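# Close the power enclosure door and lock its latch

## Task

Swing the power enclosure's door closed, then rotate its quarter-turn latch until it reaches its end stop. The door and latch must remain that way on their own once the robot lets go; anything held there only by the robot does not count. The robot must not fall or be left tilted. Nothing the robot is touching at the end may sink more than about a fingernail's width once released. Finish by releasing everything and moving the robot away.

## Robot and tools

ROBOT. A Rainbow Robotics RB-Y1 in simulation. It has a differential base with two drive wheels and two rear casters, 0.66 m long and 0.58 m wide, with its front edge 0.10 m ahead of the drive axle. It cannot move sideways. On top sits a torso whose lower part (the leg) folds, a chest that can lean and turn, two 7-joint arms each ending in a parallel gripper, and a pan/tilt head. Cameras: head_camera (896x504 px), left_wrist_camera and right_wrist_camera (644x364 px each).

FRAMES. Base frame: origin on the floor between the drive wheels, x forward, y to the left, z up. The reported chest, left_hand and right_hand are in this frame. A hand's point lies between its finger pads. The fingers point along its -z axis and close along its x axis. At long reach the printed hand position can be noticeably wrong. Odometry is the base frame as it was at scene start. It counts wheel turns only, so wheel slip shows up as travel. Heading runs from -3.142 to 3.142, with left positive.

execute_actions. "actions" is a list holding one action or nothing; an empty list just reports state and images. An action may contain:
- base: exactly one relative move from the current spot. translate_m is metres along the base's x, forward positive, -3 to 3. rotate_rad is radians about z, counter-clockwise (left) positive, -3.2 to 3.2. A move that needs more than 8.667 s at its top speed is refused.
- joints: a dict of absolute targets by joint name, in radians; grippers are in metres of opening. Ranges: torso_squat_rad 0 to 1.2 (bigger lowers the chest, which stays level); torso_shift_rad -0.3 to 0.6 (hips forward when positive); torso_pitch_rad -0.2 to 1.4 (forward bow when positive); torso_yaw_rad -1.5 to 1.5 (left when positive). The four torso joints must also satisfy squat+shift<=1.52, squat-shift+pitch<=1.57, shift+0.5pitch-0.4squat<=0.7 and shift+0.3pitch-0.5squat<=0.39. Otherwise they stop partway as off_target. Shoulder_pitch is -2.356 to 2.356; 0 hangs down and negative raises the arm forward. left_shoulder_roll_rad is 0 to 3.141 and right_shoulder_roll_rad is -3.141 to 0; both lift the arm outward. Shoulder_yaw is -2.094 to 2.094, and positive turns a bent forearm left on both arms. Elbow is -2.617 to 0.01; 0 is straight and negative bends. Forearm_roll is -3.141 to 3.141. Wrist_pitch is -1.57 to 1.919, and negative tips the hand forward. Hand_roll is -2.705 to 2.705. Both rolls are counter-clockwise seen from above on a hanging arm, for both arms. Grippers: 0 to 0.1 m clear opening. head_pan_rad is -0.523 to 0.523, left positive, relative to the chest. head_tilt_rad is -0.35 to 1.57, down positive. Joints count as reached within ±0.02 (grippers ±0.004).
- speeds: lowers top speeds for this action only. translate_m 0.05-0.4 m/s, rotate_rad 0.1-1.509 rad/s; the maxima are the defaults.
- min_time_s: 0.1-8 s, the shortest time each arm and head motion in the action may take.
All motions in an action start together. No action lasts over 15 s. Unknown keys or values out of range get the whole call refused. A joint or the base left out of an action may keep pushing toward an earlier target. "cameras" is a list of camera names, or "all". Omitted or null gives all cameras; [] gives none.

wait: seconds 0 to 10. It commands nothing new and returns state and images. zoom_image: camera name plus region [x0,y0,x1,y1] in pixels of that camera's latest full image, at most 504x504. read_manual: section "licences" returns licence text only. finished_scene: pass the current scene number. This is final, so call it only when the goal holds and the robot has let go.

RESULTS. The pictures line gives the order of the images. Changed camera calibrations are listed. base_status and joint_status report one of these: done (for the base, the wheels turned the amount asked, even if slipping); off_target (came to rest away from the target, possibly still pushing); limit_stop_at_<name>; contact_stop; time_out; stopped_with_arm; limit_stop_at_own_body (self-collision guard, nothing pressing); not_followed; limit_stop_at_motor_heat. A contact_stop, time_out or stopped_with_arm halts the whole group and drops its targets. The groups are the torso joints, each arm's seven joints. "joint command not followed" plus a cause line means the arm's targets were withheld for self or arm-arm collision. The gripper command still runs, and withheld targets may be retried later. on_its_own lists joints not commanded this call; "held at" is their target, not their position. MOTOR HOT warns from 65 °C, and an OVER-TEMPERATURE FAULT at 80 °C brakes the arm. A torque fault freezes the robot for 10 s. After either, resend targets.

CAUTIONS. The base does not stop when it hits furniture, and the bent leg can stick out past the front edge. A torso pushing against furniture may slide the robot back unnoticed. After any stop, back off first in a separate action, arms before torso. Never let the arms collide or press on each other. Each arm carries at most 3 kg. Keep heavy loads close, so the robot does not tip forward. To grip, command an opening at least 0.005 m narrower than the object; off_target is then expected. Joint load limits: shoulders 63 N m, elbows 32.4, wrist and forearm joints 22.5. Avoid slams, drops and hard shoves. The robot keeps holding the last command while you think, and base moves count from the last reported state.

Each tool is called after "Emit:" in YAML: its name, and indented under it one key for each argument.

## Session

Emit:
execute_actions:
  actions: []

Scene clock: 0.00 s.
base_odometry: x=+0.000 y=+0.000 heading=+0.000 (m, m, rad; odometry frame)
base_status: not commanded
joint_positions: torso_squat_rad=+0.350 torso_shift_rad=+0.001 torso_pitch_rad=+0.002 torso_yaw_rad=+0.001 left_shoulder_pitch_rad=+0.030 left_shoulder_roll_rad=+0.030 left_shoulder_yaw_rad=+0.036 left_elbow_rad=-0.269 left_forearm_roll_rad=-0.028 left_wrist_pitch_rad=+0.039 left_hand_roll_rad=+0.001 left_gripper_m=+0.101 right_shoulder_pitch_rad=-0.016 right_shoulder_roll_rad=-0.005 right_shoulder_yaw_rad=+0.030 right_elbow_rad=-0.276 right_forearm_roll_rad=+0.030 right_wrist_pitch_rad=-0.020 right_hand_roll_rad=-0.001 right_gripper_m=+0.101 head_pan_rad=+0.000 head_tilt_rad=+0.401
joint_status: not commanded
chest: x=-0.2263 y=+0.0008 z=+1.2476 quat_wxyz=(+1.000, +0.000, +0.001, +0.000) (m; base frame)
left_hand: x=-0.1287 y=+0.2490 z=+0.5689 quat_wxyz=(+0.995, +0.019, -0.099, +0.008) (m; base frame)
right_hand: x=-0.0782 y=-0.2187 z=+0.5784 quat_wxyz=(+0.988, -0.002, -0.154, +0.033) (m; base frame)
pictures: head_camera, left_wrist_camera, right_wrist_camera
Images, in order (width x height): head_camera 896x504, left_wrist_camera 644x364, right_wrist_camera 644x364.

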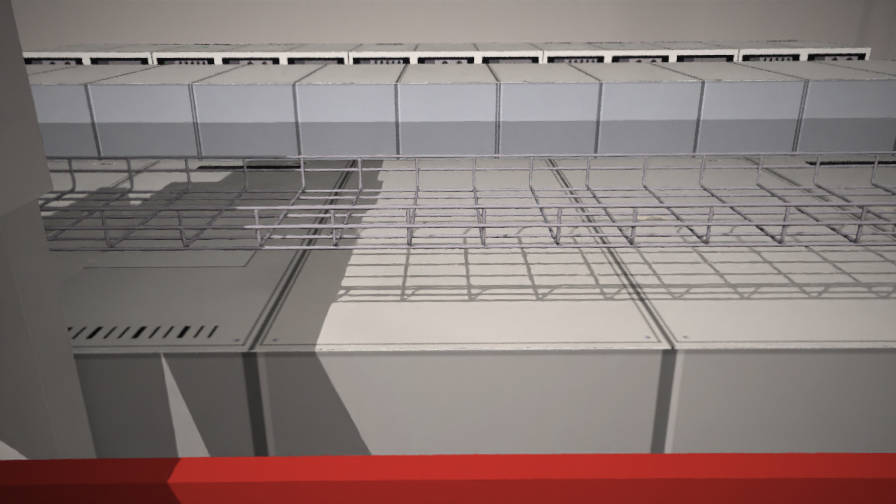

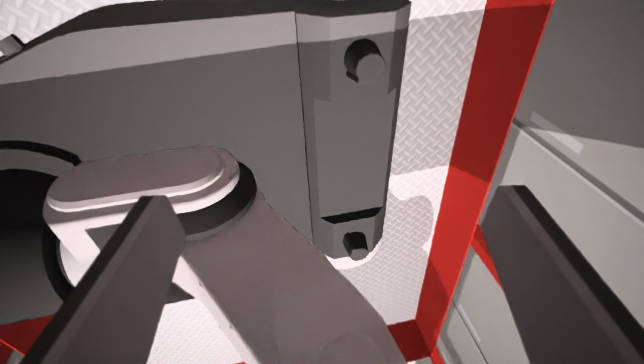

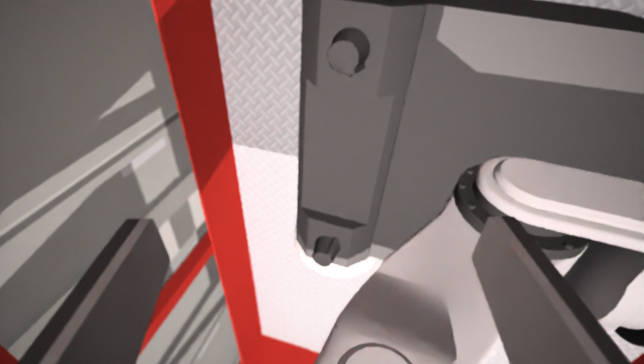

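Emit:
execute_actions:
  actions:
    - {"joints":{"torso_yaw_rad":0.8,"head_pan_rad":0.5,"head_tilt_rad":0.2}}
  cameras: ["head_camera"]

Emit:
execute_actions:
  actions:
    - {"joints":{"torso_yaw_rad":-0.8,"head_pan_rad":-0.5,"head_tilt_rad":0.2}}
  cameras: ["head_camera"]

Scene clock: 3.43 s.
base_odometry: x=+0.000 y=+0.000 heading=+0.000 (m, m, rad; odometry frame)
base_status: not commanded
joint_positions: torso_squat_rad=+0.350 torso_shift_rad=+0.001 torso_pitch_rad=+0.002 torso_yaw_rad=+0.800 left_shoulder_pitch_rad=+0.030 left_shoulder_roll_rad=+0.030 left_shoulder_yaw_rad=+0.036 left_elbow_rad=-0.269 left_forearm_roll_rad=-0.028 left_wrist_pitch_rad=+0.039 left_hand_roll_rad=+0.001 left_gripper_m=+0.101 right_shoulder_pitch_rad=-0.016 right_shoulder_roll_rad=-0.005 right_shoulder_yaw_rad=+0.030 right_elbow_rad=-0.276 right_forearm_roll_rad=+0.030 right_wrist_pitch_rad=-0.020 right_hand_roll_rad=-0.001 right_gripper_m=+0.101 head_pan_rad=+0.500 head_tilt_rad=+0.200
joint_status: all done
chest: x=-0.2263 y=+0.0008 z=+1.2476 quat_wxyz=(+0.921, +0.000, +0.001, +0.389) (m; base frame)
left_hand: x=-0.3371 y=+0.2447 z=+0.5694 quat_wxyz=(+0.913, +0.057, -0.083, +0.394) (m; base frame)
right_hand: x=+0.0334 y=-0.0451 z=+0.5779 quat_wxyz=(+0.897, +0.058, -0.142, +0.414) (m; base frame)
pictures: head_camera
camera_calibration (this result's frames):
head_camera: T_world_to_cam=[[0.972543, -0.232672, 0.00486399, 0.197084], [-0.0325034, -0.156496, -0.987144, 1.47912], [0.230442, 0.959882, -0.159762, 0.20254], [0, 0, 0, 1]] pos_world=[-0.19027, 0.0829186, 1.4915]
Images, in order (width x height): head_camera 896x504.

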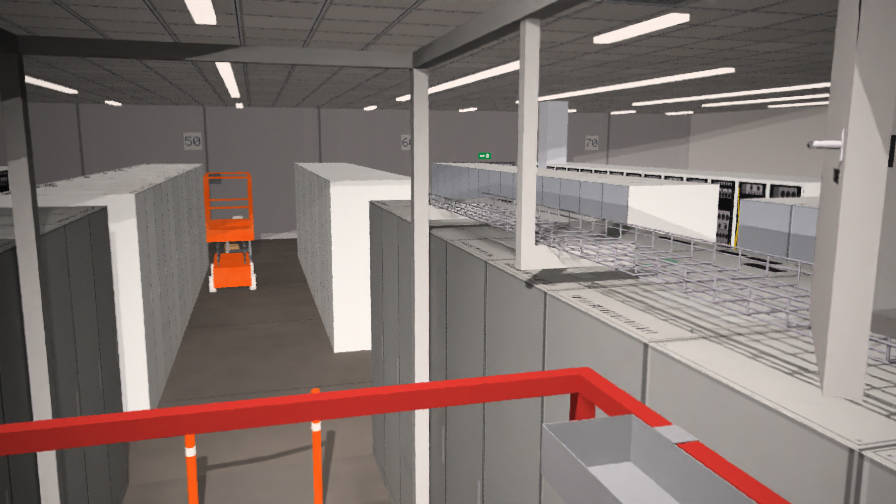

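Scene clock: 6.90 s.
base_odometry: x=+0.000 y=+0.000 heading=+0.000 (m, m, rad; odometry frame)
base_status: not commanded
joint_positions: torso_squat_rad=+0.350 torso_shift_rad=+0.001 torso_pitch_rad=+0.002 torso_yaw_rad=-0.800 left_shoulder_pitch_rad=+0.030 left_shoulder_roll_rad=+0.030 left_shoulder_yaw_rad=+0.036 left_elbow_rad=-0.269 left_forearm_roll_rad=-0.028 left_wrist_pitch_rad=+0.039 left_hand_roll_rad=+0.001 left_gripper_m=+0.101 right_shoulder_pitch_rad=-0.016 right_shoulder_roll_rad=-0.005 right_shoulder_yaw_rad=+0.030 right_elbow_rad=-0.276 right_forearm_roll_rad=+0.030 right_wrist_pitch_rad=-0.020 right_hand_roll_rad=-0.001 right_gripper_m=+0.101 head_pan_rad=-0.500 head_tilt_rad=+0.200
joint_status: all done
chest: x=-0.2263 y=+0.0008 z=+1.2476 quat_wxyz=(+0.921, -0.001, +0.001, -0.389) (m; base frame)
left_hand: x=+0.0198 y=+0.1021 z=+0.5687 quat_wxyz=(+0.919, -0.022, -0.099, -0.380) (m; base frame)
right_hand: x=-0.2809 y=-0.2597 z=+0.5789 quat_wxyz=(+0.922, -0.063, -0.141, -0.355) (m; base frame)
pictures: head_camera
camera_calibration (this result's frames):
head_camera: T_world_to_cam=[[-0.953284, -0.301924, 0.00955488, -0.223489], [-0.0567524, 0.147941, -0.987366, 1.47393], [0.296696, -0.941783, -0.158165, 0.216357], [0, 0, 0, 1]] pos_world=[-0.193592, -0.0817703, 1.49166]
Images, in order (width x height): head_camera 896x504.

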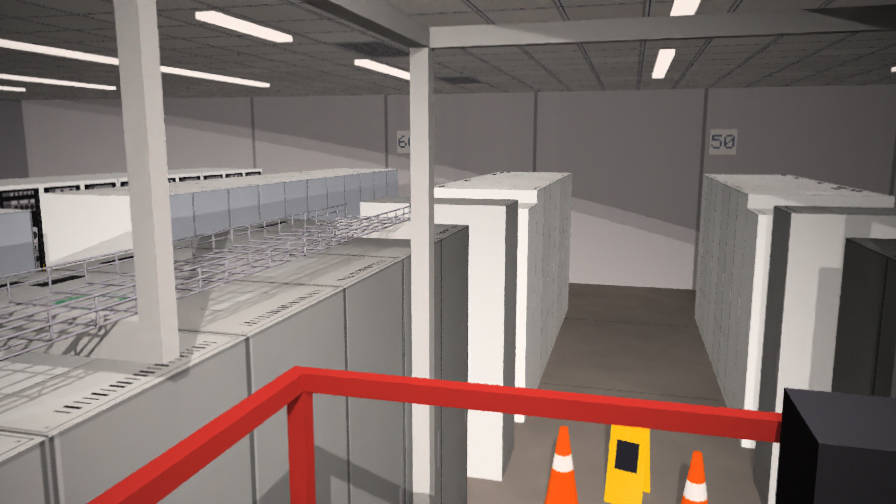

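Emit:
execute_actions:
  actions:
    - {"joints":{"torso_yaw_rad":0.3,"head_pan_rad":0.2,"head_tilt_rad":-0.1}}
  cameras: ["head_camera"]

Emit:
execute_actions:
  actions:
    - {"joints":{"torso_yaw_rad":0.3,"head_pan_rad":0.2,"head_tilt_rad":0.5}}
  cameras: ["head_camera"]

Scene clock: 11.20 s.
base_odometry: x=+0.000 y=+0.000 heading=+0.000 (m, m, rad; odometry frame)
base_status: not commanded
joint_positions: torso_squat_rad=+0.350 torso_shift_rad=+0.001 torso_pitch_rad=+0.002 torso_yaw_rad=+0.300 left_shoulder_pitch_rad=+0.030 left_shoulder_roll_rad=+0.030 left_shoulder_yaw_rad=+0.036 left_elbow_rad=-0.269 left_forearm_roll_rad=-0.028 left_wrist_pitch_rad=+0.039 left_hand_roll_rad=+0.001 left_gripper_m=+0.101 right_shoulder_pitch_rad=-0.016 right_shoulder_roll_rad=-0.005 right_shoulder_yaw_rad=+0.030 right_elbow_rad=-0.276 right_forearm_roll_rad=+0.030 right_wrist_pitch_rad=-0.020 right_hand_roll_rad=-0.001 right_gripper_m=+0.101 head_pan_rad=+0.200 head_tilt_rad=-0.100
joint_status: all done
chest: x=-0.2263 y=+0.0008 z=+1.2476 quat_wxyz=(+0.989, +0.000, +0.001, +0.149) (m; base frame)
left_hand: x=-0.2065 y=+0.2672 z=+0.5691 quat_wxyz=(+0.983, +0.034, -0.095, +0.156) (m; base frame)
right_hand: x=-0.0203 y=-0.1648 z=+0.5782 quat_wxyz=(+0.972, +0.021, -0.152, +0.179) (m; base frame)
pictures: head_camera
camera_calibration (this result's frames):
head_camera: T_world_to_cam=[[0.507475, -0.861502, 0.0168718, 0.0814663], [0.127307, 0.0555969, -0.990304, 1.51357], [0.85221, 0.504702, 0.137889, -0.0899809], [0, 0, 0, 1]] pos_world=[-0.157347, 0.0314473, 1.50992]
Images, in order (width x height): head_camera 896x504.

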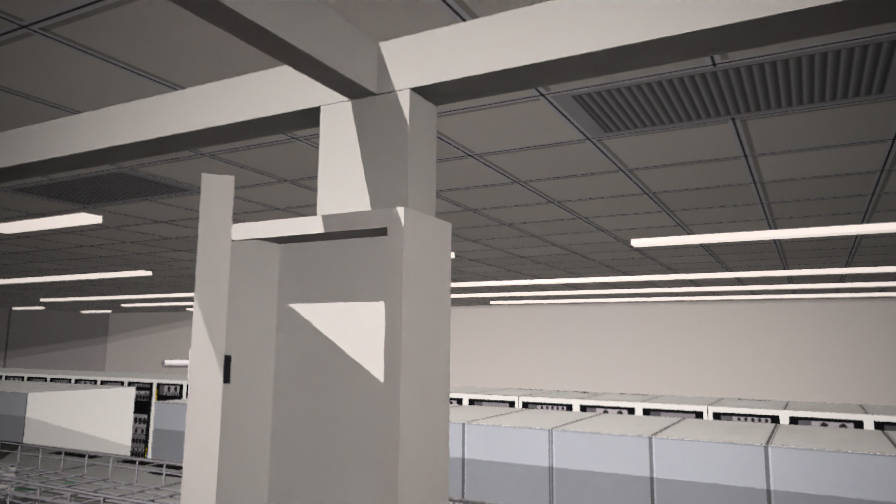

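Scene clock: 12.27 s.
base_odometry: x=+0.000 y=+0.000 heading=+0.000 (m, m, rad; odometry frame)
base_status: not commanded
joint_positions: torso_squat_rad=+0.350 torso_shift_rad=+0.001 torso_pitch_rad=+0.002 torso_yaw_rad=+0.300 left_shoulder_pitch_rad=+0.030 left_shoulder_roll_rad=+0.030 left_shoulder_yaw_rad=+0.036 left_elbow_rad=-0.269 left_forearm_roll_rad=-0.028 left_wrist_pitch_rad=+0.039 left_hand_roll_rad=+0.001 left_gripper_m=+0.101 right_shoulder_pitch_rad=-0.016 right_shoulder_roll_rad=-0.005 right_shoulder_yaw_rad=+0.030 right_elbow_rad=-0.276 right_forearm_roll_rad=+0.030 right_wrist_pitch_rad=-0.020 right_hand_roll_rad=-0.001 right_gripper_m=+0.101 head_pan_rad=+0.200 head_tilt_rad=+0.500
joint_status: all done
chest: x=-0.2263 y=+0.0008 z=+1.2476 quat_wxyz=(+0.989, +0.000, +0.001, +0.149) (m; base frame)
left_hand: x=-0.2065 y=+0.2672 z=+0.5691 quat_wxyz=(+0.983, +0.034, -0.095, +0.156) (m; base frame)
right_hand: x=-0.0203 y=-0.1648 z=+0.5782 quat_wxyz=(+0.972, +0.021, -0.152, +0.179) (m; base frame)
pictures: head_camera
camera_calibration (this result's frames):
head_camera: T_world_to_cam=[[0.511048, -0.859541, -0.00437669, 0.112943], [-0.384547, -0.224076, -0.895496, 1.27358], [0.768735, 0.459325, -0.445048, 0.737125], [0, 0, 0, 1]] pos_world=[-0.134622, 0.0438781, 1.46903]
Images, in order (width x height): head_camera 896x504.

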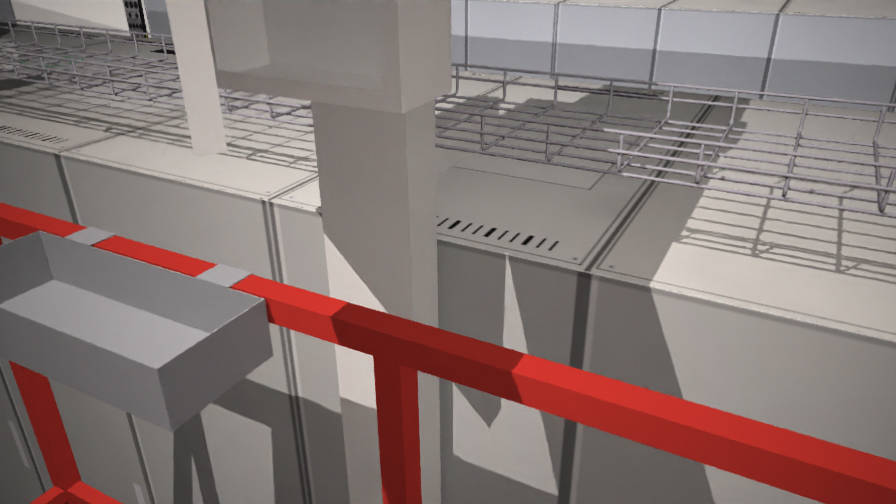

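Emit:
execute_actions:
  actions:
    - {"joints":{"torso_yaw_rad":0.7,"torso_squat_rad":0.1,"left_elbow_rad":-2.4,"left_gripper_m":0,"head_pan_rad":-0.2,"head_tilt_rad":0.2}}
  cameras: []

Emit:
execute_actions:
  actions:
    - {"joints":{"left_shoulder_roll_rad":1.57,"left_shoulder_pitch_rad":0,"left_shoulder_yaw_rad":0}}
  cameras: []

Emit:
execute_actions:
  actions:
    - {"joints":{"left_elbow_rad":-1.4}}

Scene clock: 25.97 s.
base_odometry: x=+0.000 y=+0.000 heading=+0.000 (m, m, rad; odometry frame)
base_status: not commanded
joint_positions: torso_squat_rad=+0.100 torso_shift_rad=+0.001 torso_pitch_rad=+0.003 torso_yaw_rad=+0.700 left_shoulder_pitch_rad=+0.030 left_shoulder_roll_rad=+0.030 left_shoulder_yaw_rad=+0.036 left_elbow_rad=-2.400 left_forearm_roll_rad=-0.028 left_wrist_pitch_rad=+0.039 left_hand_roll_rad=+0.001 left_gripper_m=+0.001 right_shoulder_pitch_rad=-0.016 right_shoulder_roll_rad=-0.005 right_shoulder_yaw_rad=+0.030 right_elbow_rad=-0.276 right_forearm_roll_rad=+0.030 right_wrist_pitch_rad=-0.020 right_hand_roll_rad=-0.001 right_gripper_m=+0.101 head_pan_rad=-0.200 head_tilt_rad=+0.200
joint_status: all done
chest: x=-0.2262 y=+0.0008 z=+1.2864 quat_wxyz=(+0.939, +0.000, +0.001, +0.343) (m; base frame)
left_hand: x=-0.0799 y=+0.4333 z=+1.4106 quat_wxyz=(+0.374, +0.353, -0.849, +0.125) (m; base frame)
right_hand: x=+0.0276 y=-0.0710 z=+0.6167 quat_wxyz=(+0.917, +0.051, -0.145, +0.369) (m; base frame)
pictures: none
No camera images: the call's "cameras" was empty. Leave "cameras" out to get every camera's image.

Scene clock: 28.13 s.
base_odometry: x=+0.000 y=+0.000 heading=+0.000 (m, m, rad; odometry frame)
base_status: not commanded
joint_positions: torso_squat_rad=+0.100 torso_shift_rad=+0.001 torso_pitch_rad=+0.003 torso_yaw_rad=+0.700 left_shoulder_pitch_rad=+0.000 left_shoulder_roll_rad=+1.570 left_shoulder_yaw_rad=+0.000 left_elbow_rad=-2.400 left_forearm_roll_rad=-0.028 left_wrist_pitch_rad=+0.039 left_hand_roll_rad=+0.001 left_gripper_m=+0.001 right_shoulder_pitch_rad=-0.016 right_shoulder_roll_rad=-0.005 right_shoulder_yaw_rad=+0.030 right_elbow_rad=-0.276 right_forearm_roll_rad=+0.030 right_wrist_pitch_rad=-0.020 right_hand_roll_rad=-0.001 right_gripper_m=+0.101 head_pan_rad=-0.200 head_tilt_rad=+0.200
joint_status: all done
chest: x=-0.2262 y=+0.0008 z=+1.2864 quat_wxyz=(+0.939, +0.000, +0.001, +0.343) (m; base frame)
left_hand: x=-0.0343 y=+0.3774 z=+1.3660 quat_wxyz=(+0.471, +0.484, -0.516, -0.528) (m; base frame)
right_hand: x=+0.0275 y=-0.0709 z=+0.6167 quat_wxyz=(+0.917, +0.051, -0.145, +0.369) (m; base frame)
pictures: none
No camera images: the call's "cameras" was empty. Leave "cameras" out to get every camera's image.

Scene clock: 29.80 s.
base_odometry: x=+0.000 y=+0.000 heading=+0.000 (m, m, rad; odometry frame)
base_status: not commanded
joint_positions: torso_squat_rad=+0.100 torso_shift_rad=+0.001 torso_pitch_rad=+0.003 torso_yaw_rad=+0.700 left_shoulder_pitch_rad=+0.000 left_shoulder_roll_rad=+1.570 left_shoulder_yaw_rad=+0.000 left_elbow_rad=-1.400 left_forearm_roll_rad=-0.028 left_wrist_pitch_rad=+0.039 left_hand_roll_rad=+0.001 left_gripper_m=+0.001 right_shoulder_pitch_rad=-0.016 right_shoulder_roll_rad=-0.005 right_shoulder_yaw_rad=+0.030 right_elbow_rad=-0.276 right_forearm_roll_rad=+0.030 right_wrist_pitch_rad=-0.020 right_hand_roll_rad=-0.001 right_gripper_m=+0.101 head_pan_rad=-0.200 head_tilt_rad=+0.200
joint_status: all done
chest: x=-0.2262 y=+0.0008 z=+1.2864 quat_wxyz=(+0.939, +0.000, +0.001, +0.343) (m; base frame)
left_hand: x=-0.2392 y=+0.7981 z=+1.3656 quat_wxyz=(+0.666, +0.672, -0.220, -0.239) (m; base frame)
right_hand: x=+0.0276 y=-0.0709 z=+0.6168 quat_wxyz=(+0.917, +0.051, -0.145, +0.369) (m; base frame)
pictures: head_camera, left_wrist_camera, right_wrist_camera
camera_calibration (this result's frames):
head_camera: T_world_to_cam=[[0.510722, -0.859722, 0.0064375, 0.10563], [-0.135141, -0.087671, -0.98694, 1.49448], [0.849059, 0.503182, -0.160959, 0.347788], [0, 0, 0, 1]] pos_world=[-0.147275, 0.0468342, 1.53026]
left_wrist_camera: T_world_to_cam=[[0.781864, -0.618738, -0.0765046, 0.78605], [-0.470053, -0.504423, -0.724298, 1.30505], [0.40956, 0.602263, -0.68523, 0.634476], [0, 0, 0, 1]] pos_world=[-0.260994, 0.762536, 1.44015]
right_wrist_camera: T_world_to_cam=[[-0.693225, -0.656848, -0.296631, 0.158075], [-0.671259, 0.438589, 0.597538, -0.282324], [-0.262393, 0.613344, -0.744956, 0.594712], [0, 0, 0, 1]] pos_world=[0.0761169, -0.137108, 0.658623]
Images, in order (width x height): head_camera 896x504, left_wrist_camera 644x364, right_wrist_camera 644x364.

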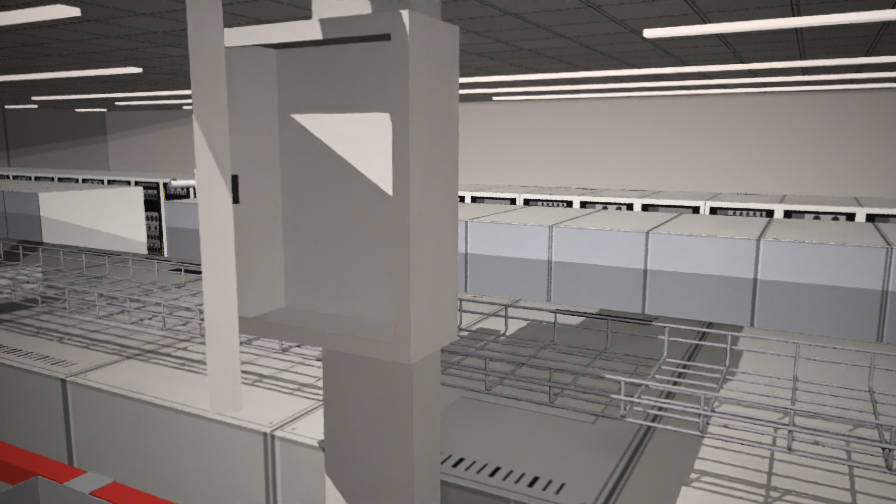

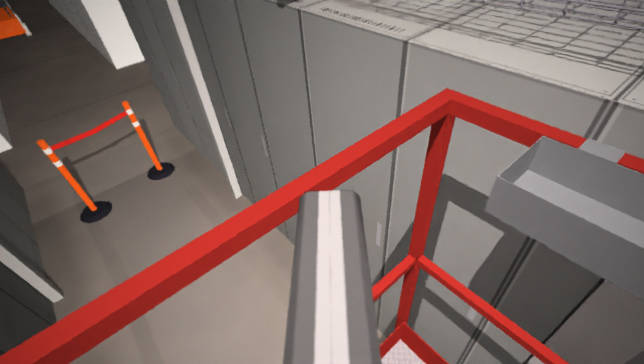

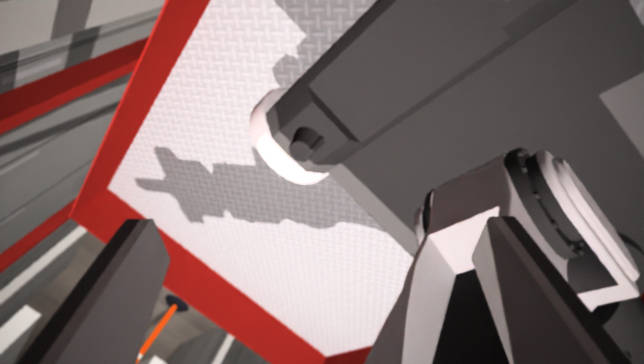

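Emit:
execute_actions:
  actions:
    - {"joints":{"torso_yaw_rad":0.25,"head_pan_rad":0.2}}
  cameras: ["head_camera"]

Emit:
execute_actions:
  actions:
    - {"joints":{"torso_yaw_rad":0.1,"head_pan_rad":0.35}}
  cameras: ["head_camera"]

Scene clock: 33.87 s.
base_odometry: x=+0.000 y=+0.000 heading=+0.000 (m, m, rad; odometry frame)
base_status: not commanded
joint_positions: torso_squat_rad=+0.100 torso_shift_rad=+0.001 torso_pitch_rad=+0.003 torso_yaw_rad=+0.250 left_shoulder_pitch_rad=+0.000 left_shoulder_roll_rad=+1.570 left_shoulder_yaw_rad=+0.000 left_elbow_rad=-1.400 left_forearm_roll_rad=-0.028 left_wrist_pitch_rad=+0.039 left_hand_roll_rad=+0.001 left_gripper_m=+0.001 right_shoulder_pitch_rad=-0.016 right_shoulder_roll_rad=-0.005 right_shoulder_yaw_rad=+0.030 right_elbow_rad=-0.276 right_forearm_roll_rad=+0.030 right_wrist_pitch_rad=-0.020 right_hand_roll_rad=-0.001 right_gripper_m=+0.101 head_pan_rad=+0.200 head_tilt_rad=+0.200
joint_status: all done
chest: x=-0.2262 y=+0.0008 z=+1.2864 quat_wxyz=(+0.992, +0.000, +0.001, +0.125) (m; base frame)
left_hand: x=+0.1090 y=+0.7244 z=+1.3648 quat_wxyz=(+0.596, +0.605, -0.364, -0.381) (m; base frame)
right_hand: x=-0.0288 y=-0.1750 z=+0.6170 quat_wxyz=(+0.976, +0.017, -0.153, +0.155) (m; base frame)
pictures: head_camera
camera_calibration (this result's frames):
head_camera: T_world_to_cam=[[0.466906, -0.884282, 0.00658558, 0.086823], [-0.139305, -0.0809037, -0.986939, 1.49342], [0.873266, 0.459891, -0.160959, 0.353611], [0, 0, 0, 1]] pos_world=[-0.141295, 0.0349766, 1.53026]
Images, in order (width x height): head_camera 896x504.

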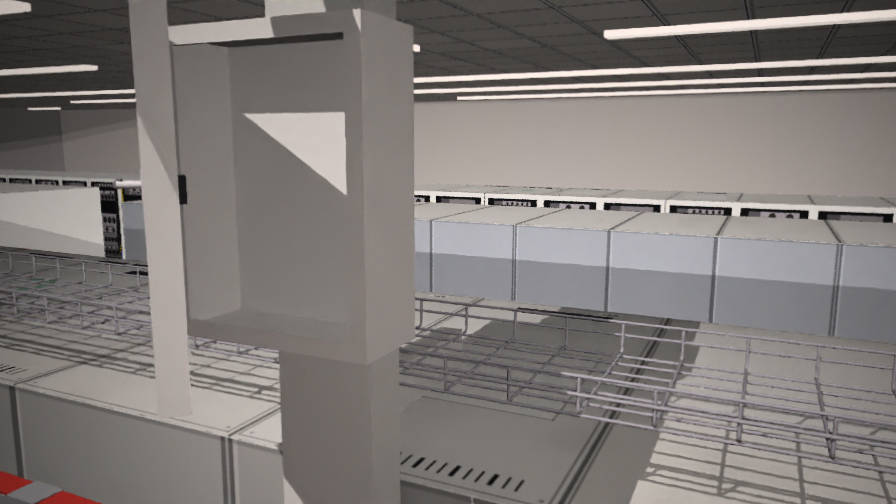

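Scene clock: 34.90 s.
base_odometry: x=+0.000 y=+0.000 heading=+0.000 (m, m, rad; odometry frame)
base_status: not commanded
joint_positions: torso_squat_rad=+0.100 torso_shift_rad=+0.001 torso_pitch_rad=+0.003 torso_yaw_rad=+0.100 left_shoulder_pitch_rad=+0.000 left_shoulder_roll_rad=+1.570 left_shoulder_yaw_rad=+0.000 left_elbow_rad=-1.400 left_forearm_roll_rad=-0.028 left_wrist_pitch_rad=+0.039 left_hand_roll_rad=+0.001 left_gripper_m=+0.001 right_shoulder_pitch_rad=-0.016 right_shoulder_roll_rad=-0.005 right_shoulder_yaw_rad=+0.030 right_elbow_rad=-0.276 right_forearm_roll_rad=+0.030 right_wrist_pitch_rad=-0.020 right_hand_roll_rad=-0.001 right_gripper_m=+0.101 head_pan_rad=+0.350 head_tilt_rad=+0.200
joint_status: all done
chest: x=-0.2262 y=+0.0008 z=+1.2864 quat_wxyz=(+0.999, +0.000, +0.001, +0.050) (m; base frame)
left_hand: x=+0.2133 y=+0.6662 z=+1.3646 quat_wxyz=(+0.566, +0.576, -0.409, -0.425) (m; base frame)
right_hand: x=-0.0572 y=-0.2028 z=+0.6171 quat_wxyz=(+0.985, +0.005, -0.154, +0.082) (m; base frame)
pictures: head_camera
camera_calibration (this result's frames):
head_camera: T_world_to_cam=[[0.466922, -0.884274, 0.00660297, 0.0836755], [-0.139266, -0.0809064, -0.986944, 1.49325], [0.873263, 0.459907, -0.160927, 0.35458], [0, 0, 0, 1]] pos_world=[-0.140752, 0.0317318, 1.53026]
Images, in order (width x height): head_camera 896x504.

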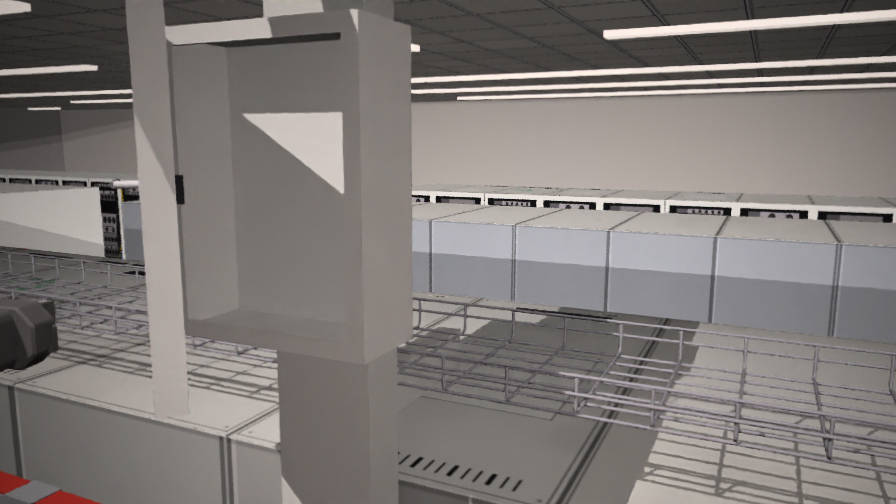

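Emit:
execute_actions:
  actions:
    - {"joints":{"torso_yaw_rad":-0.05,"head_pan_rad":0.5}}
  cameras: ["head_camera","left_wrist_camera"]

Emit:
execute_actions:
  actions:
    - {"joints":{"torso_yaw_rad":-0.2}}
  cameras: ["head_camera","left_wrist_camera"]

Scene clock: 38.70 s.
base_odometry: x=+0.000 y=+0.000 heading=+0.000 (m, m, rad; odometry frame)
base_status: not commanded
joint_positions: torso_squat_rad=+0.100 torso_shift_rad=+0.001 torso_pitch_rad=+0.003 torso_yaw_rad=-0.050 left_shoulder_pitch_rad=+0.000 left_shoulder_roll_rad=+1.570 left_shoulder_yaw_rad=+0.000 left_elbow_rad=-1.400 left_forearm_roll_rad=-0.028 left_wrist_pitch_rad=+0.039 left_hand_roll_rad=+0.001 left_gripper_m=+0.001 right_shoulder_pitch_rad=-0.016 right_shoulder_roll_rad=-0.005 right_shoulder_yaw_rad=+0.030 right_elbow_rad=-0.276 right_forearm_roll_rad=+0.030 right_wrist_pitch_rad=-0.020 right_hand_roll_rad=-0.001 right_gripper_m=+0.101 head_pan_rad=+0.500 head_tilt_rad=+0.200
joint_status: all done
chest: x=-0.2262 y=+0.0008 z=+1.2864 quat_wxyz=(+1.000, +0.000, +0.001, -0.025) (m; base frame)
left_hand: x=+0.3078 y=+0.5932 z=+1.3644 quat_wxyz=(+0.533, +0.544, -0.451, -0.466) (m; base frame)
right_hand: x=-0.0895 y=-0.2260 z=+0.6172 quat_wxyz=(+0.988, -0.006, -0.154, +0.008) (m; base frame)
pictures: head_camera, left_wrist_camera
camera_calibration (this result's frames):
head_camera: T_world_to_cam=[[0.466937, -0.884266, 0.00660842, 0.080718], [-0.139272, -0.0809183, -0.986943, 1.49299], [0.873254, 0.45992, -0.160937, 0.356027], [0, 0, 0, 1]] pos_world=[-0.140661, 0.0284427, 1.53026]
left_wrist_camera: T_world_to_cam=[[0.150189, -0.985841, -0.0745704, 0.641011], [-0.687763, -0.0499973, -0.724212, 1.25529], [0.71023, 0.160055, -0.685534, 0.703259], [0, 0, 0, 1]] pos_world=[0.267593, 0.582135, 1.439]
Images, in order (width x height): head_camera 896x504, left_wrist_camera 644x364.

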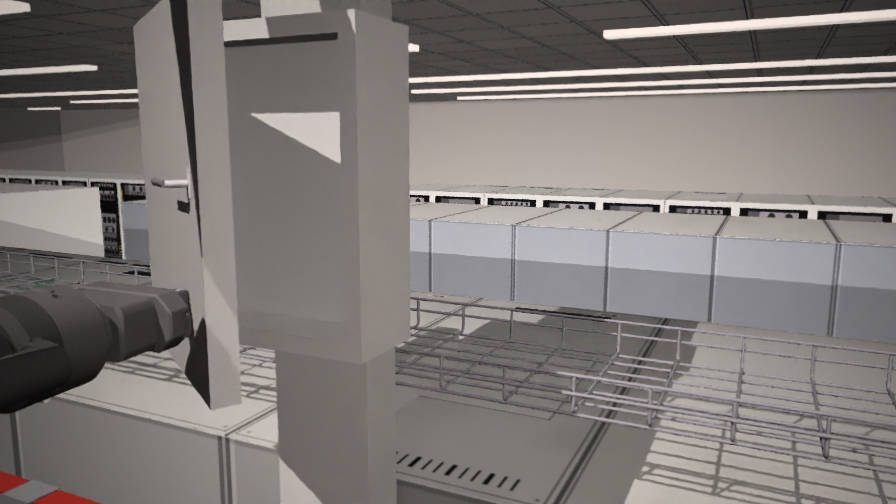

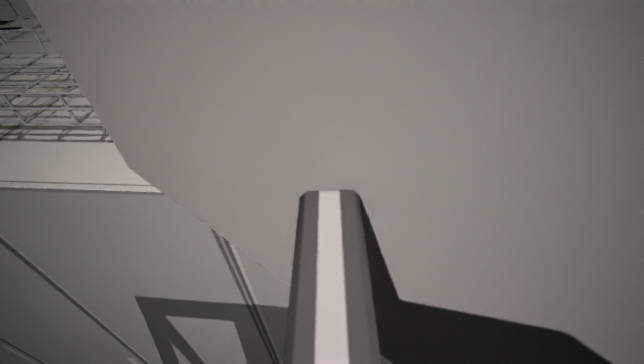

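Scene clock: 40.00 s.
base_odometry: x=+0.000 y=+0.000 heading=+0.000 (m, m, rad; odometry frame)
base_status: not commanded
joint_positions: torso_squat_rad=+0.100 torso_shift_rad=+0.001 torso_pitch_rad=+0.003 torso_yaw_rad=-0.200 left_shoulder_pitch_rad=+0.000 left_shoulder_roll_rad=+1.570 left_shoulder_yaw_rad=+0.000 left_elbow_rad=-1.400 left_forearm_roll_rad=-0.028 left_wrist_pitch_rad=+0.039 left_hand_roll_rad=+0.001 left_gripper_m=+0.001 right_shoulder_pitch_rad=-0.016 right_shoulder_roll_rad=-0.005 right_shoulder_yaw_rad=+0.030 right_elbow_rad=-0.276 right_forearm_roll_rad=+0.030 right_wrist_pitch_rad=-0.020 right_hand_roll_rad=-0.001 right_gripper_m=+0.101 head_pan_rad=+0.500 head_tilt_rad=+0.200
joint_status: all done
chest: x=-0.2262 y=+0.0008 z=+1.2864 quat_wxyz=(+0.995, -0.001, +0.001, -0.100) (m; base frame)
left_hand: x=+0.3903 y=+0.5067 z=+1.3643 quat_wxyz=(+0.497, +0.508, -0.491, -0.504) (m; base frame)
right_hand: x=-0.1249 y=-0.2442 z=+0.6173 quat_wxyz=(+0.986, -0.018, -0.153, -0.066) (m; base frame)
pictures: head_camera, left_wrist_camera
camera_calibration (this result's frames):
head_camera: T_world_to_cam=[[0.329542, -0.944115, 0.00701819, 0.0491672], [-0.149672, -0.0595794, -0.986939, 1.49062], [0.932202, 0.324188, -0.160942, 0.369496], [0, 0, 0, 1]] pos_world=[-0.137544, 0.0154436, 1.53027]
left_wrist_camera: T_world_to_cam=[[0.00116692, -0.997244, -0.0741817, 0.606813], [-0.687412, 0.0530758, -0.724326, 1.25541], [0.726267, 0.0518386, -0.685456, 0.706893], [0, 0, 0, 1]] pos_world=[0.348885, 0.501864, 1.43889]
Images, in order (width x height): head_camera 896x504, left_wrist_camera 644x364.

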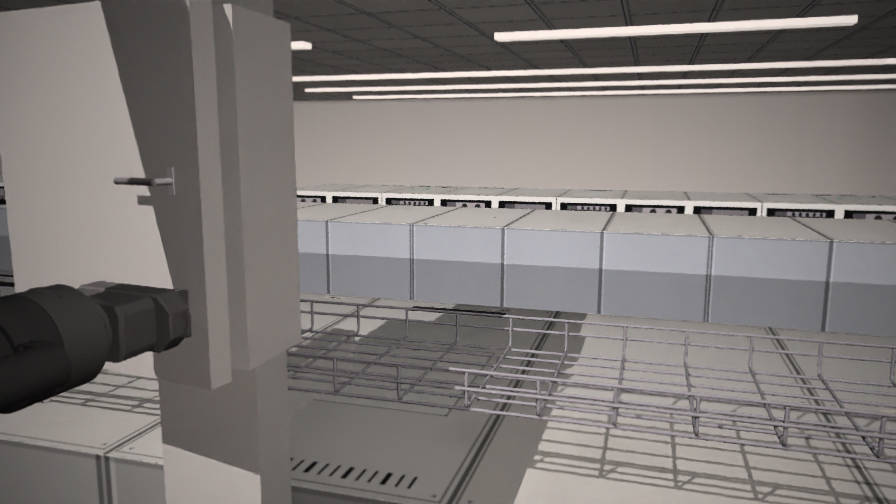

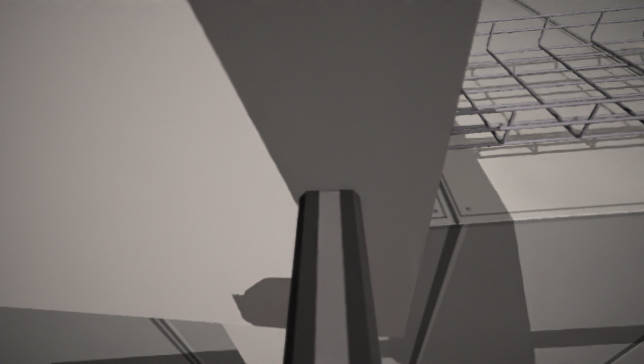

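Emit:
execute_actions:
  actions:
    - {"base":{"translate_m":0.04},"speeds":{"translate_m":0.05}}
  cameras: ["head_camera","left_wrist_camera"]

Emit:
zoom_image:
  camera: "head_camera"
  region: [60,100,360,400]

Scene clock: 43.77 s.
base_odometry: x=+0.040 y=+0.000 heading=+0.000 (m, m, rad; odometry frame)
base_status: done
joint_positions: torso_squat_rad=+0.100 torso_shift_rad=+0.001 torso_pitch_rad=+0.002 torso_yaw_rad=-0.200 left_shoulder_pitch_rad=+0.000 left_shoulder_roll_rad=+1.570 left_shoulder_yaw_rad=+0.000 left_elbow_rad=-1.400 left_forearm_roll_rad=-0.028 left_wrist_pitch_rad=+0.039 left_hand_roll_rad=+0.001 left_gripper_m=+0.001 right_shoulder_pitch_rad=-0.016 right_shoulder_roll_rad=-0.005 right_shoulder_yaw_rad=+0.030 right_elbow_rad=-0.276 right_forearm_roll_rad=+0.030 right_wrist_pitch_rad=-0.020 right_hand_roll_rad=-0.001 right_gripper_m=+0.101 head_pan_rad=+0.500 head_tilt_rad=+0.200
joint_status: not commanded
chest: x=-0.2263 y=+0.0008 z=+1.2864 quat_wxyz=(+0.995, -0.001, +0.001, -0.100) (m; base frame)
left_hand: x=+0.3902 y=+0.5068 z=+1.3643 quat_wxyz=(+0.497, +0.509, -0.490, -0.504) (m; base frame)
right_hand: x=-0.1247 y=-0.2442 z=+0.6173 quat_wxyz=(+0.986, -0.018, -0.153, -0.066) (m; base frame)
pictures: head_camera, left_wrist_camera
camera_calibration (this result's frames):
head_camera: T_world_to_cam=[[0.329651, -0.944076, 0.00704238, 0.0491695], [-0.149573, -0.05959, -0.986953, 1.49065], [0.932179, 0.324297, -0.160852, 0.36941], [0, 0, 0, 1]] pos_world=[-0.137604, 0.0154489, 1.53028]
left_wrist_camera: T_world_to_cam=[[0.00128598, -0.997239, -0.0742507, 0.606935], [-0.687378, 0.0530468, -0.72436, 1.25543], [0.726299, 0.0519698, -0.685412, 0.706865], [0, 0, 0, 1]] pos_world=[0.348778, 0.501927, 1.43894]
Images, in order (width x height): head_camera 896x504, left_wrist_camera 644x364.

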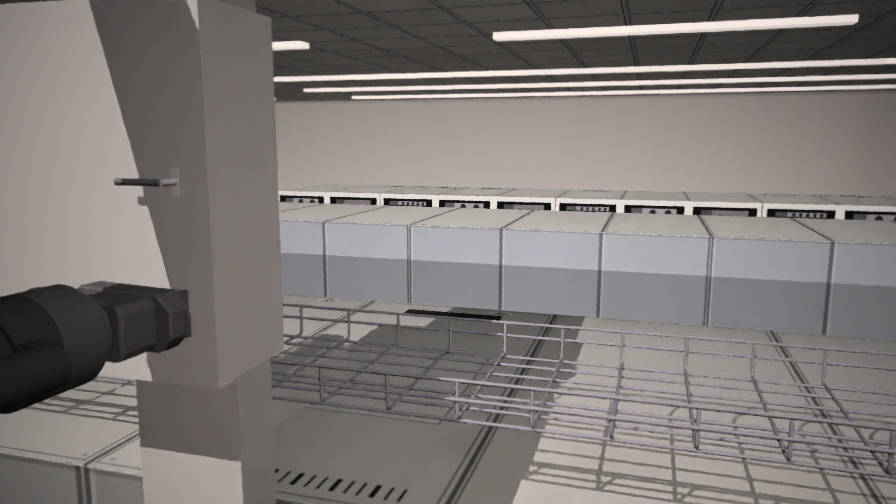

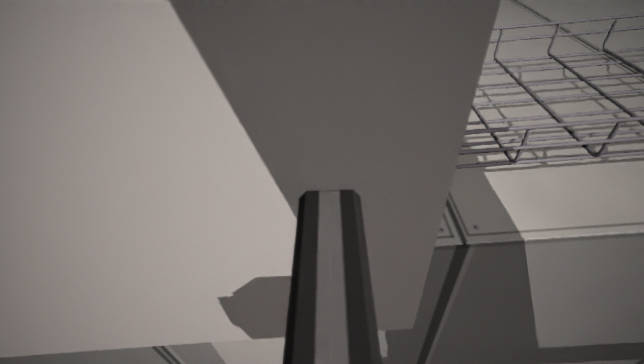

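Region (60, 100, 360, 400) of head_camera's 896x504 image, scaled by 1.680, with more detail than that image has.

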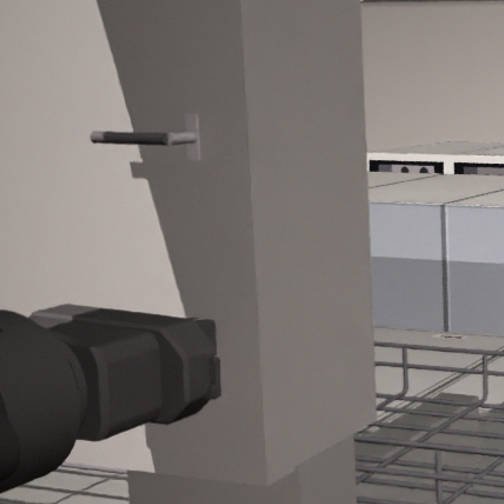

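Emit:
execute_actions:
  actions:
    - {"base":{"translate_m":-0.1},"speeds":{"translate_m":0.1}}
  cameras: []

Emit:
execute_actions:
  actions:
    - {"joints":{"left_shoulder_yaw_rad":0.45,"left_gripper_m":0.08,"torso_squat_rad":0.0}}
  cameras: ["head_camera","left_wrist_camera"]

Scene clock: 48.43 s.
base_odometry: x=-0.060 y=+0.000 heading=+0.000 (m, m, rad; odometry frame)
base_status: done
joint_positions: torso_squat_rad=+0.100 torso_shift_rad=+0.001 torso_pitch_rad=+0.002 torso_yaw_rad=-0.200 left_shoulder_pitch_rad=+0.000 left_shoulder_roll_rad=+1.570 left_shoulder_yaw_rad=+0.000 left_elbow_rad=-1.400 left_forearm_roll_rad=-0.028 left_wrist_pitch_rad=+0.039 left_hand_roll_rad=+0.001 left_gripper_m=+0.001 right_shoulder_pitch_rad=-0.016 right_shoulder_roll_rad=-0.005 right_shoulder_yaw_rad=+0.030 right_elbow_rad=-0.276 right_forearm_roll_rad=+0.030 right_wrist_pitch_rad=-0.020 right_hand_roll_rad=-0.001 right_gripper_m=+0.101 head_pan_rad=+0.500 head_tilt_rad=+0.200
joint_status: not commanded
chest: x=-0.2264 y=+0.0008 z=+1.2864 quat_wxyz=(+0.995, -0.001, +0.001, -0.100) (m; base frame)
left_hand: x=+0.3900 y=+0.5068 z=+1.3645 quat_wxyz=(+0.497, +0.509, -0.491, -0.504) (m; base frame)
right_hand: x=-0.1248 y=-0.2441 z=+0.6173 quat_wxyz=(+0.986, -0.018, -0.153, -0.066) (m; base frame)
pictures: none
No camera images: the call's "cameras" was empty. Leave "cameras" out to get every camera's image.

Scene clock: 49.70 s.
base_odometry: x=-0.060 y=+0.000 heading=+0.000 (m, m, rad; odometry frame)
base_status: not commanded
joint_positions: torso_squat_rad=+0.000 torso_shift_rad=+0.001 torso_pitch_rad=+0.002 torso_yaw_rad=-0.200 left_shoulder_pitch_rad=+0.000 left_shoulder_roll_rad=+1.570 left_shoulder_yaw_rad=+0.450 left_elbow_rad=-1.400 left_forearm_roll_rad=-0.028 left_wrist_pitch_rad=+0.039 left_hand_roll_rad=+0.001 left_gripper_m=+0.080 right_shoulder_pitch_rad=-0.016 right_shoulder_roll_rad=-0.005 right_shoulder_yaw_rad=+0.030 right_elbow_rad=-0.276 right_forearm_roll_rad=+0.030 right_wrist_pitch_rad=-0.020 right_hand_roll_rad=-0.001 right_gripper_m=+0.101 head_pan_rad=+0.500 head_tilt_rad=+0.200
joint_status: all done
chest: x=-0.2262 y=+0.0008 z=+1.2899 quat_wxyz=(+0.995, -0.001, +0.001, -0.100) (m; base frame)
left_hand: x=+0.3416 y=+0.5171 z=+1.5870 quat_wxyz=(+0.400, +0.584, -0.609, -0.358) (m; base frame)
right_hand: x=-0.1248 y=-0.2441 z=+0.6208 quat_wxyz=(+0.986, -0.018, -0.153, -0.066) (m; base frame)
pictures: head_camera, left_wrist_camera
camera_calibration (this result's frames):
head_camera: T_world_to_cam=[[0.329647, -0.944078, 0.00704228, 0.0491491], [-0.149635, -0.0596106, -0.986943, 1.49408], [0.932171, 0.324289, -0.160917, 0.37004], [0, 0, 0, 1]] pos_world=[-0.137576, 0.0154634, 1.53377]
left_wrist_camera: T_world_to_cam=[[0.0144683, -0.999698, 0.0198524, 0.48125], [-0.311919, -0.0233762, -0.949821, 1.65179], [0.949999, 0.00755001, -0.312163, 0.248417], [0, 0, 0, 1]] pos_world=[0.272266, 0.517842, 1.6369]
Images, in order (width x height): head_camera 896x504, left_wrist_camera 644x364.

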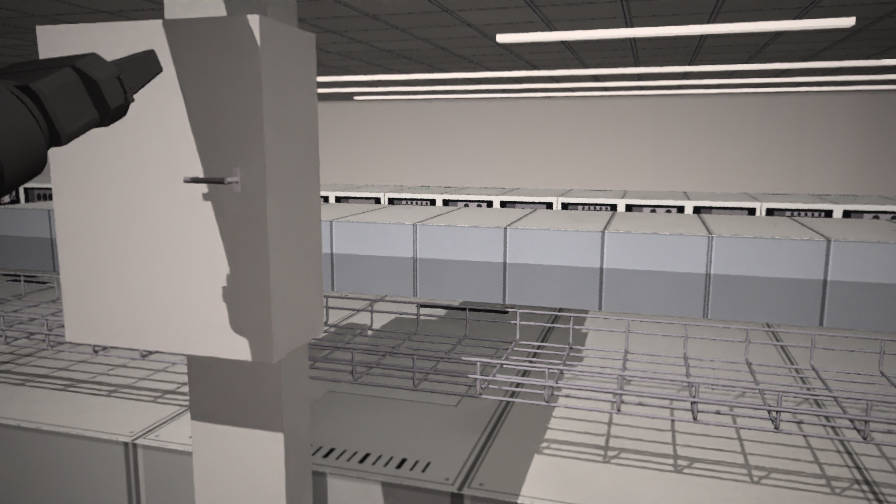

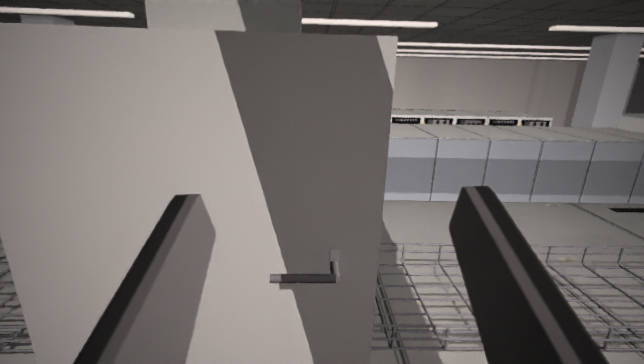

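Emit:
execute_actions:
  actions:
    - {"joints":{"left_shoulder_yaw_rad":0.5,"left_forearm_roll_rad":1.57,"left_wrist_pitch_rad":0.5,"left_gripper_m":0.03}}
  cameras: ["head_camera","left_wrist_camera"]

Scene clock: 58.57 s.
base_odometry: x=-0.060 y=+0.000 heading=+0.000 (m, m, rad; odometry frame)
base_status: not commanded
joint_positions: torso_squat_rad=+0.000 torso_shift_rad=+0.001 torso_pitch_rad=+0.002 torso_yaw_rad=-0.200 left_shoulder_pitch_rad=+0.000 left_shoulder_roll_rad=+1.570 left_shoulder_yaw_rad=+0.500 left_elbow_rad=-1.400 left_forearm_roll_rad=+1.570 left_wrist_pitch_rad=+0.500 left_hand_roll_rad=+0.001 left_gripper_m=+0.030 right_shoulder_pitch_rad=-0.016 right_shoulder_roll_rad=-0.005 right_shoulder_yaw_rad=+0.030 right_elbow_rad=-0.276 right_forearm_roll_rad=+0.030 right_wrist_pitch_rad=-0.020 right_hand_roll_rad=-0.001 right_gripper_m=+0.101 head_pan_rad=+0.500 head_tilt_rad=+0.200
joint_status: all done
chest: x=-0.2262 y=+0.0008 z=+1.2899 quat_wxyz=(+0.995, -0.001, +0.001, -0.100) (m; base frame)
left_hand: x=+0.3570 y=+0.4999 z=+1.4995 quat_wxyz=(+0.710, -0.047, -0.702, +0.012) (m; base frame)
right_hand: x=-0.1248 y=-0.2441 z=+0.6208 quat_wxyz=(+0.986, -0.018, -0.153, -0.066) (m; base frame)
pictures: head_camera, left_wrist_camera
camera_calibration (this result's frames):
head_camera: T_world_to_cam=[[0.329647, -0.944078, 0.00704167, 0.0491496], [-0.149635, -0.0596098, -0.986943, 1.49408], [0.932171, 0.324289, -0.160917, 0.37004], [0, 0, 0, 1]] pos_world=[-0.137576, 0.015463, 1.53377]
left_wrist_camera: T_world_to_cam=[[0.00173564, 0.0345128, 0.999403, -1.51577], [-0.720789, -0.692697, 0.025173, 0.591656], [0.693152, -0.720402, 0.0236742, 0.158645], [0, 0, 0, 1]] pos_world=[0.319125, 0.57644, 1.49621]
Images, in order (width x height): head_camera 896x504, left_wrist_camera 644x364.

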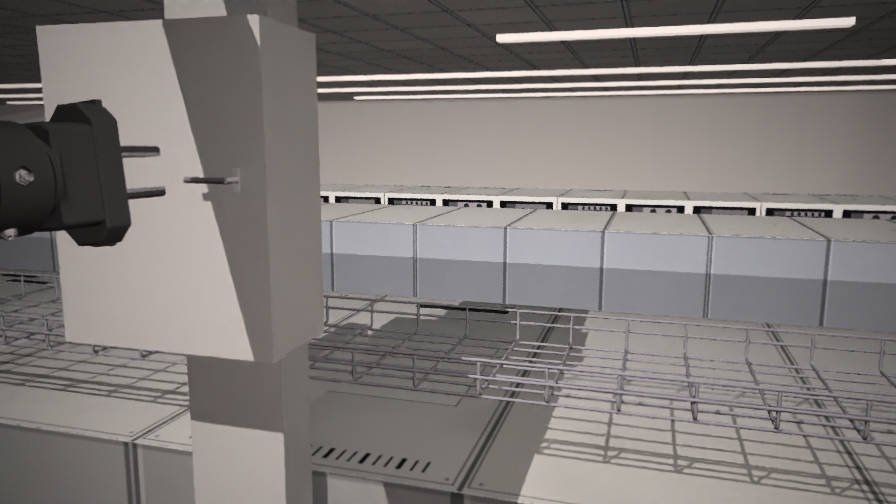

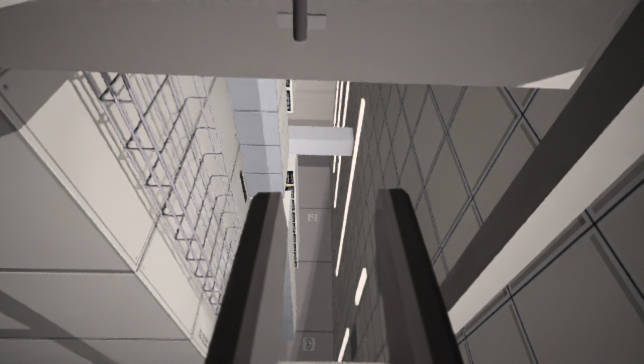

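Emit:
execute_actions:
  actions:
    - {"base":{"translate_m":0.06},"speeds":{"translate_m":0.08},"joints":{"torso_squat_rad":0.17,"left_gripper_m":0.04}}
  cameras: ["head_camera","left_wrist_camera"]

Emit:
zoom_image:
  camera: "head_camera"
  region: [40,80,280,280]

Scene clock: 62.73 s.
base_odometry: x=+0.000 y=+0.000 heading=+0.000 (m, m, rad; odometry frame)
base_status: done
joint_positions: torso_squat_rad=+0.170 torso_shift_rad=+0.001 torso_pitch_rad=+0.002 torso_yaw_rad=-0.200 left_shoulder_pitch_rad=+0.000 left_shoulder_roll_rad=+1.570 left_shoulder_yaw_rad=+0.500 left_elbow_rad=-1.400 left_forearm_roll_rad=+1.570 left_wrist_pitch_rad=+0.500 left_hand_roll_rad=+0.001 left_gripper_m=+0.040 right_shoulder_pitch_rad=-0.016 right_shoulder_roll_rad=-0.005 right_shoulder_yaw_rad=+0.030 right_elbow_rad=-0.276 right_forearm_roll_rad=+0.030 right_wrist_pitch_rad=-0.020 right_hand_roll_rad=-0.001 right_gripper_m=+0.101 head_pan_rad=+0.500 head_tilt_rad=+0.200
joint_status: all done
chest: x=-0.2263 y=+0.0008 z=+1.2798 quat_wxyz=(+0.995, -0.001, +0.001, -0.100) (m; base frame)
left_hand: x=+0.3569 y=+0.4999 z=+1.4896 quat_wxyz=(+0.710, -0.047, -0.702, +0.012) (m; base frame)
right_hand: x=-0.1247 y=-0.2441 z=+0.6108 quat_wxyz=(+0.986, -0.018, -0.153, -0.066) (m; base frame)
pictures: head_camera, left_wrist_camera
camera_calibration (this result's frames):
head_camera: T_world_to_cam=[[0.329645, -0.944078, 0.00709536, 0.0491628], [-0.149474, -0.0596096, -0.986967, 1.48418], [0.932197, 0.324288, -0.160765, 0.368282], [0, 0, 0, 1]] pos_world=[-0.137673, 0.0154549, 1.52369]
left_wrist_camera: T_world_to_cam=[[0.00150821, 0.0345327, 0.999402, -1.50574], [-0.720798, -0.692694, 0.0250226, 0.592054], [0.693144, -0.720405, 0.0238463, 0.158694], [0, 0, 0, 1]] pos_world=[0.319024, 0.576433, 1.48624]
Images, in order (width x height): head_camera 896x504, left_wrist_camera 644x364.

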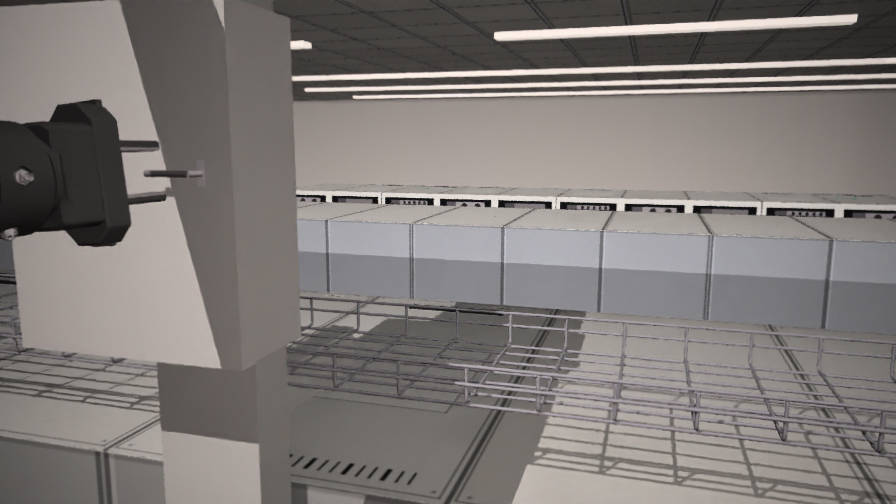

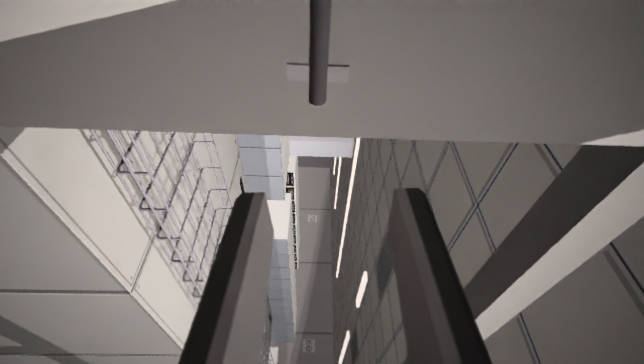

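Region (40, 80, 280, 280) of head_camera's 896x504 image, scaled by 2.100, with more detail than that image has.

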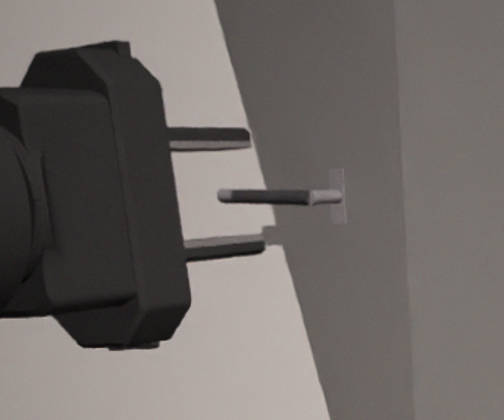

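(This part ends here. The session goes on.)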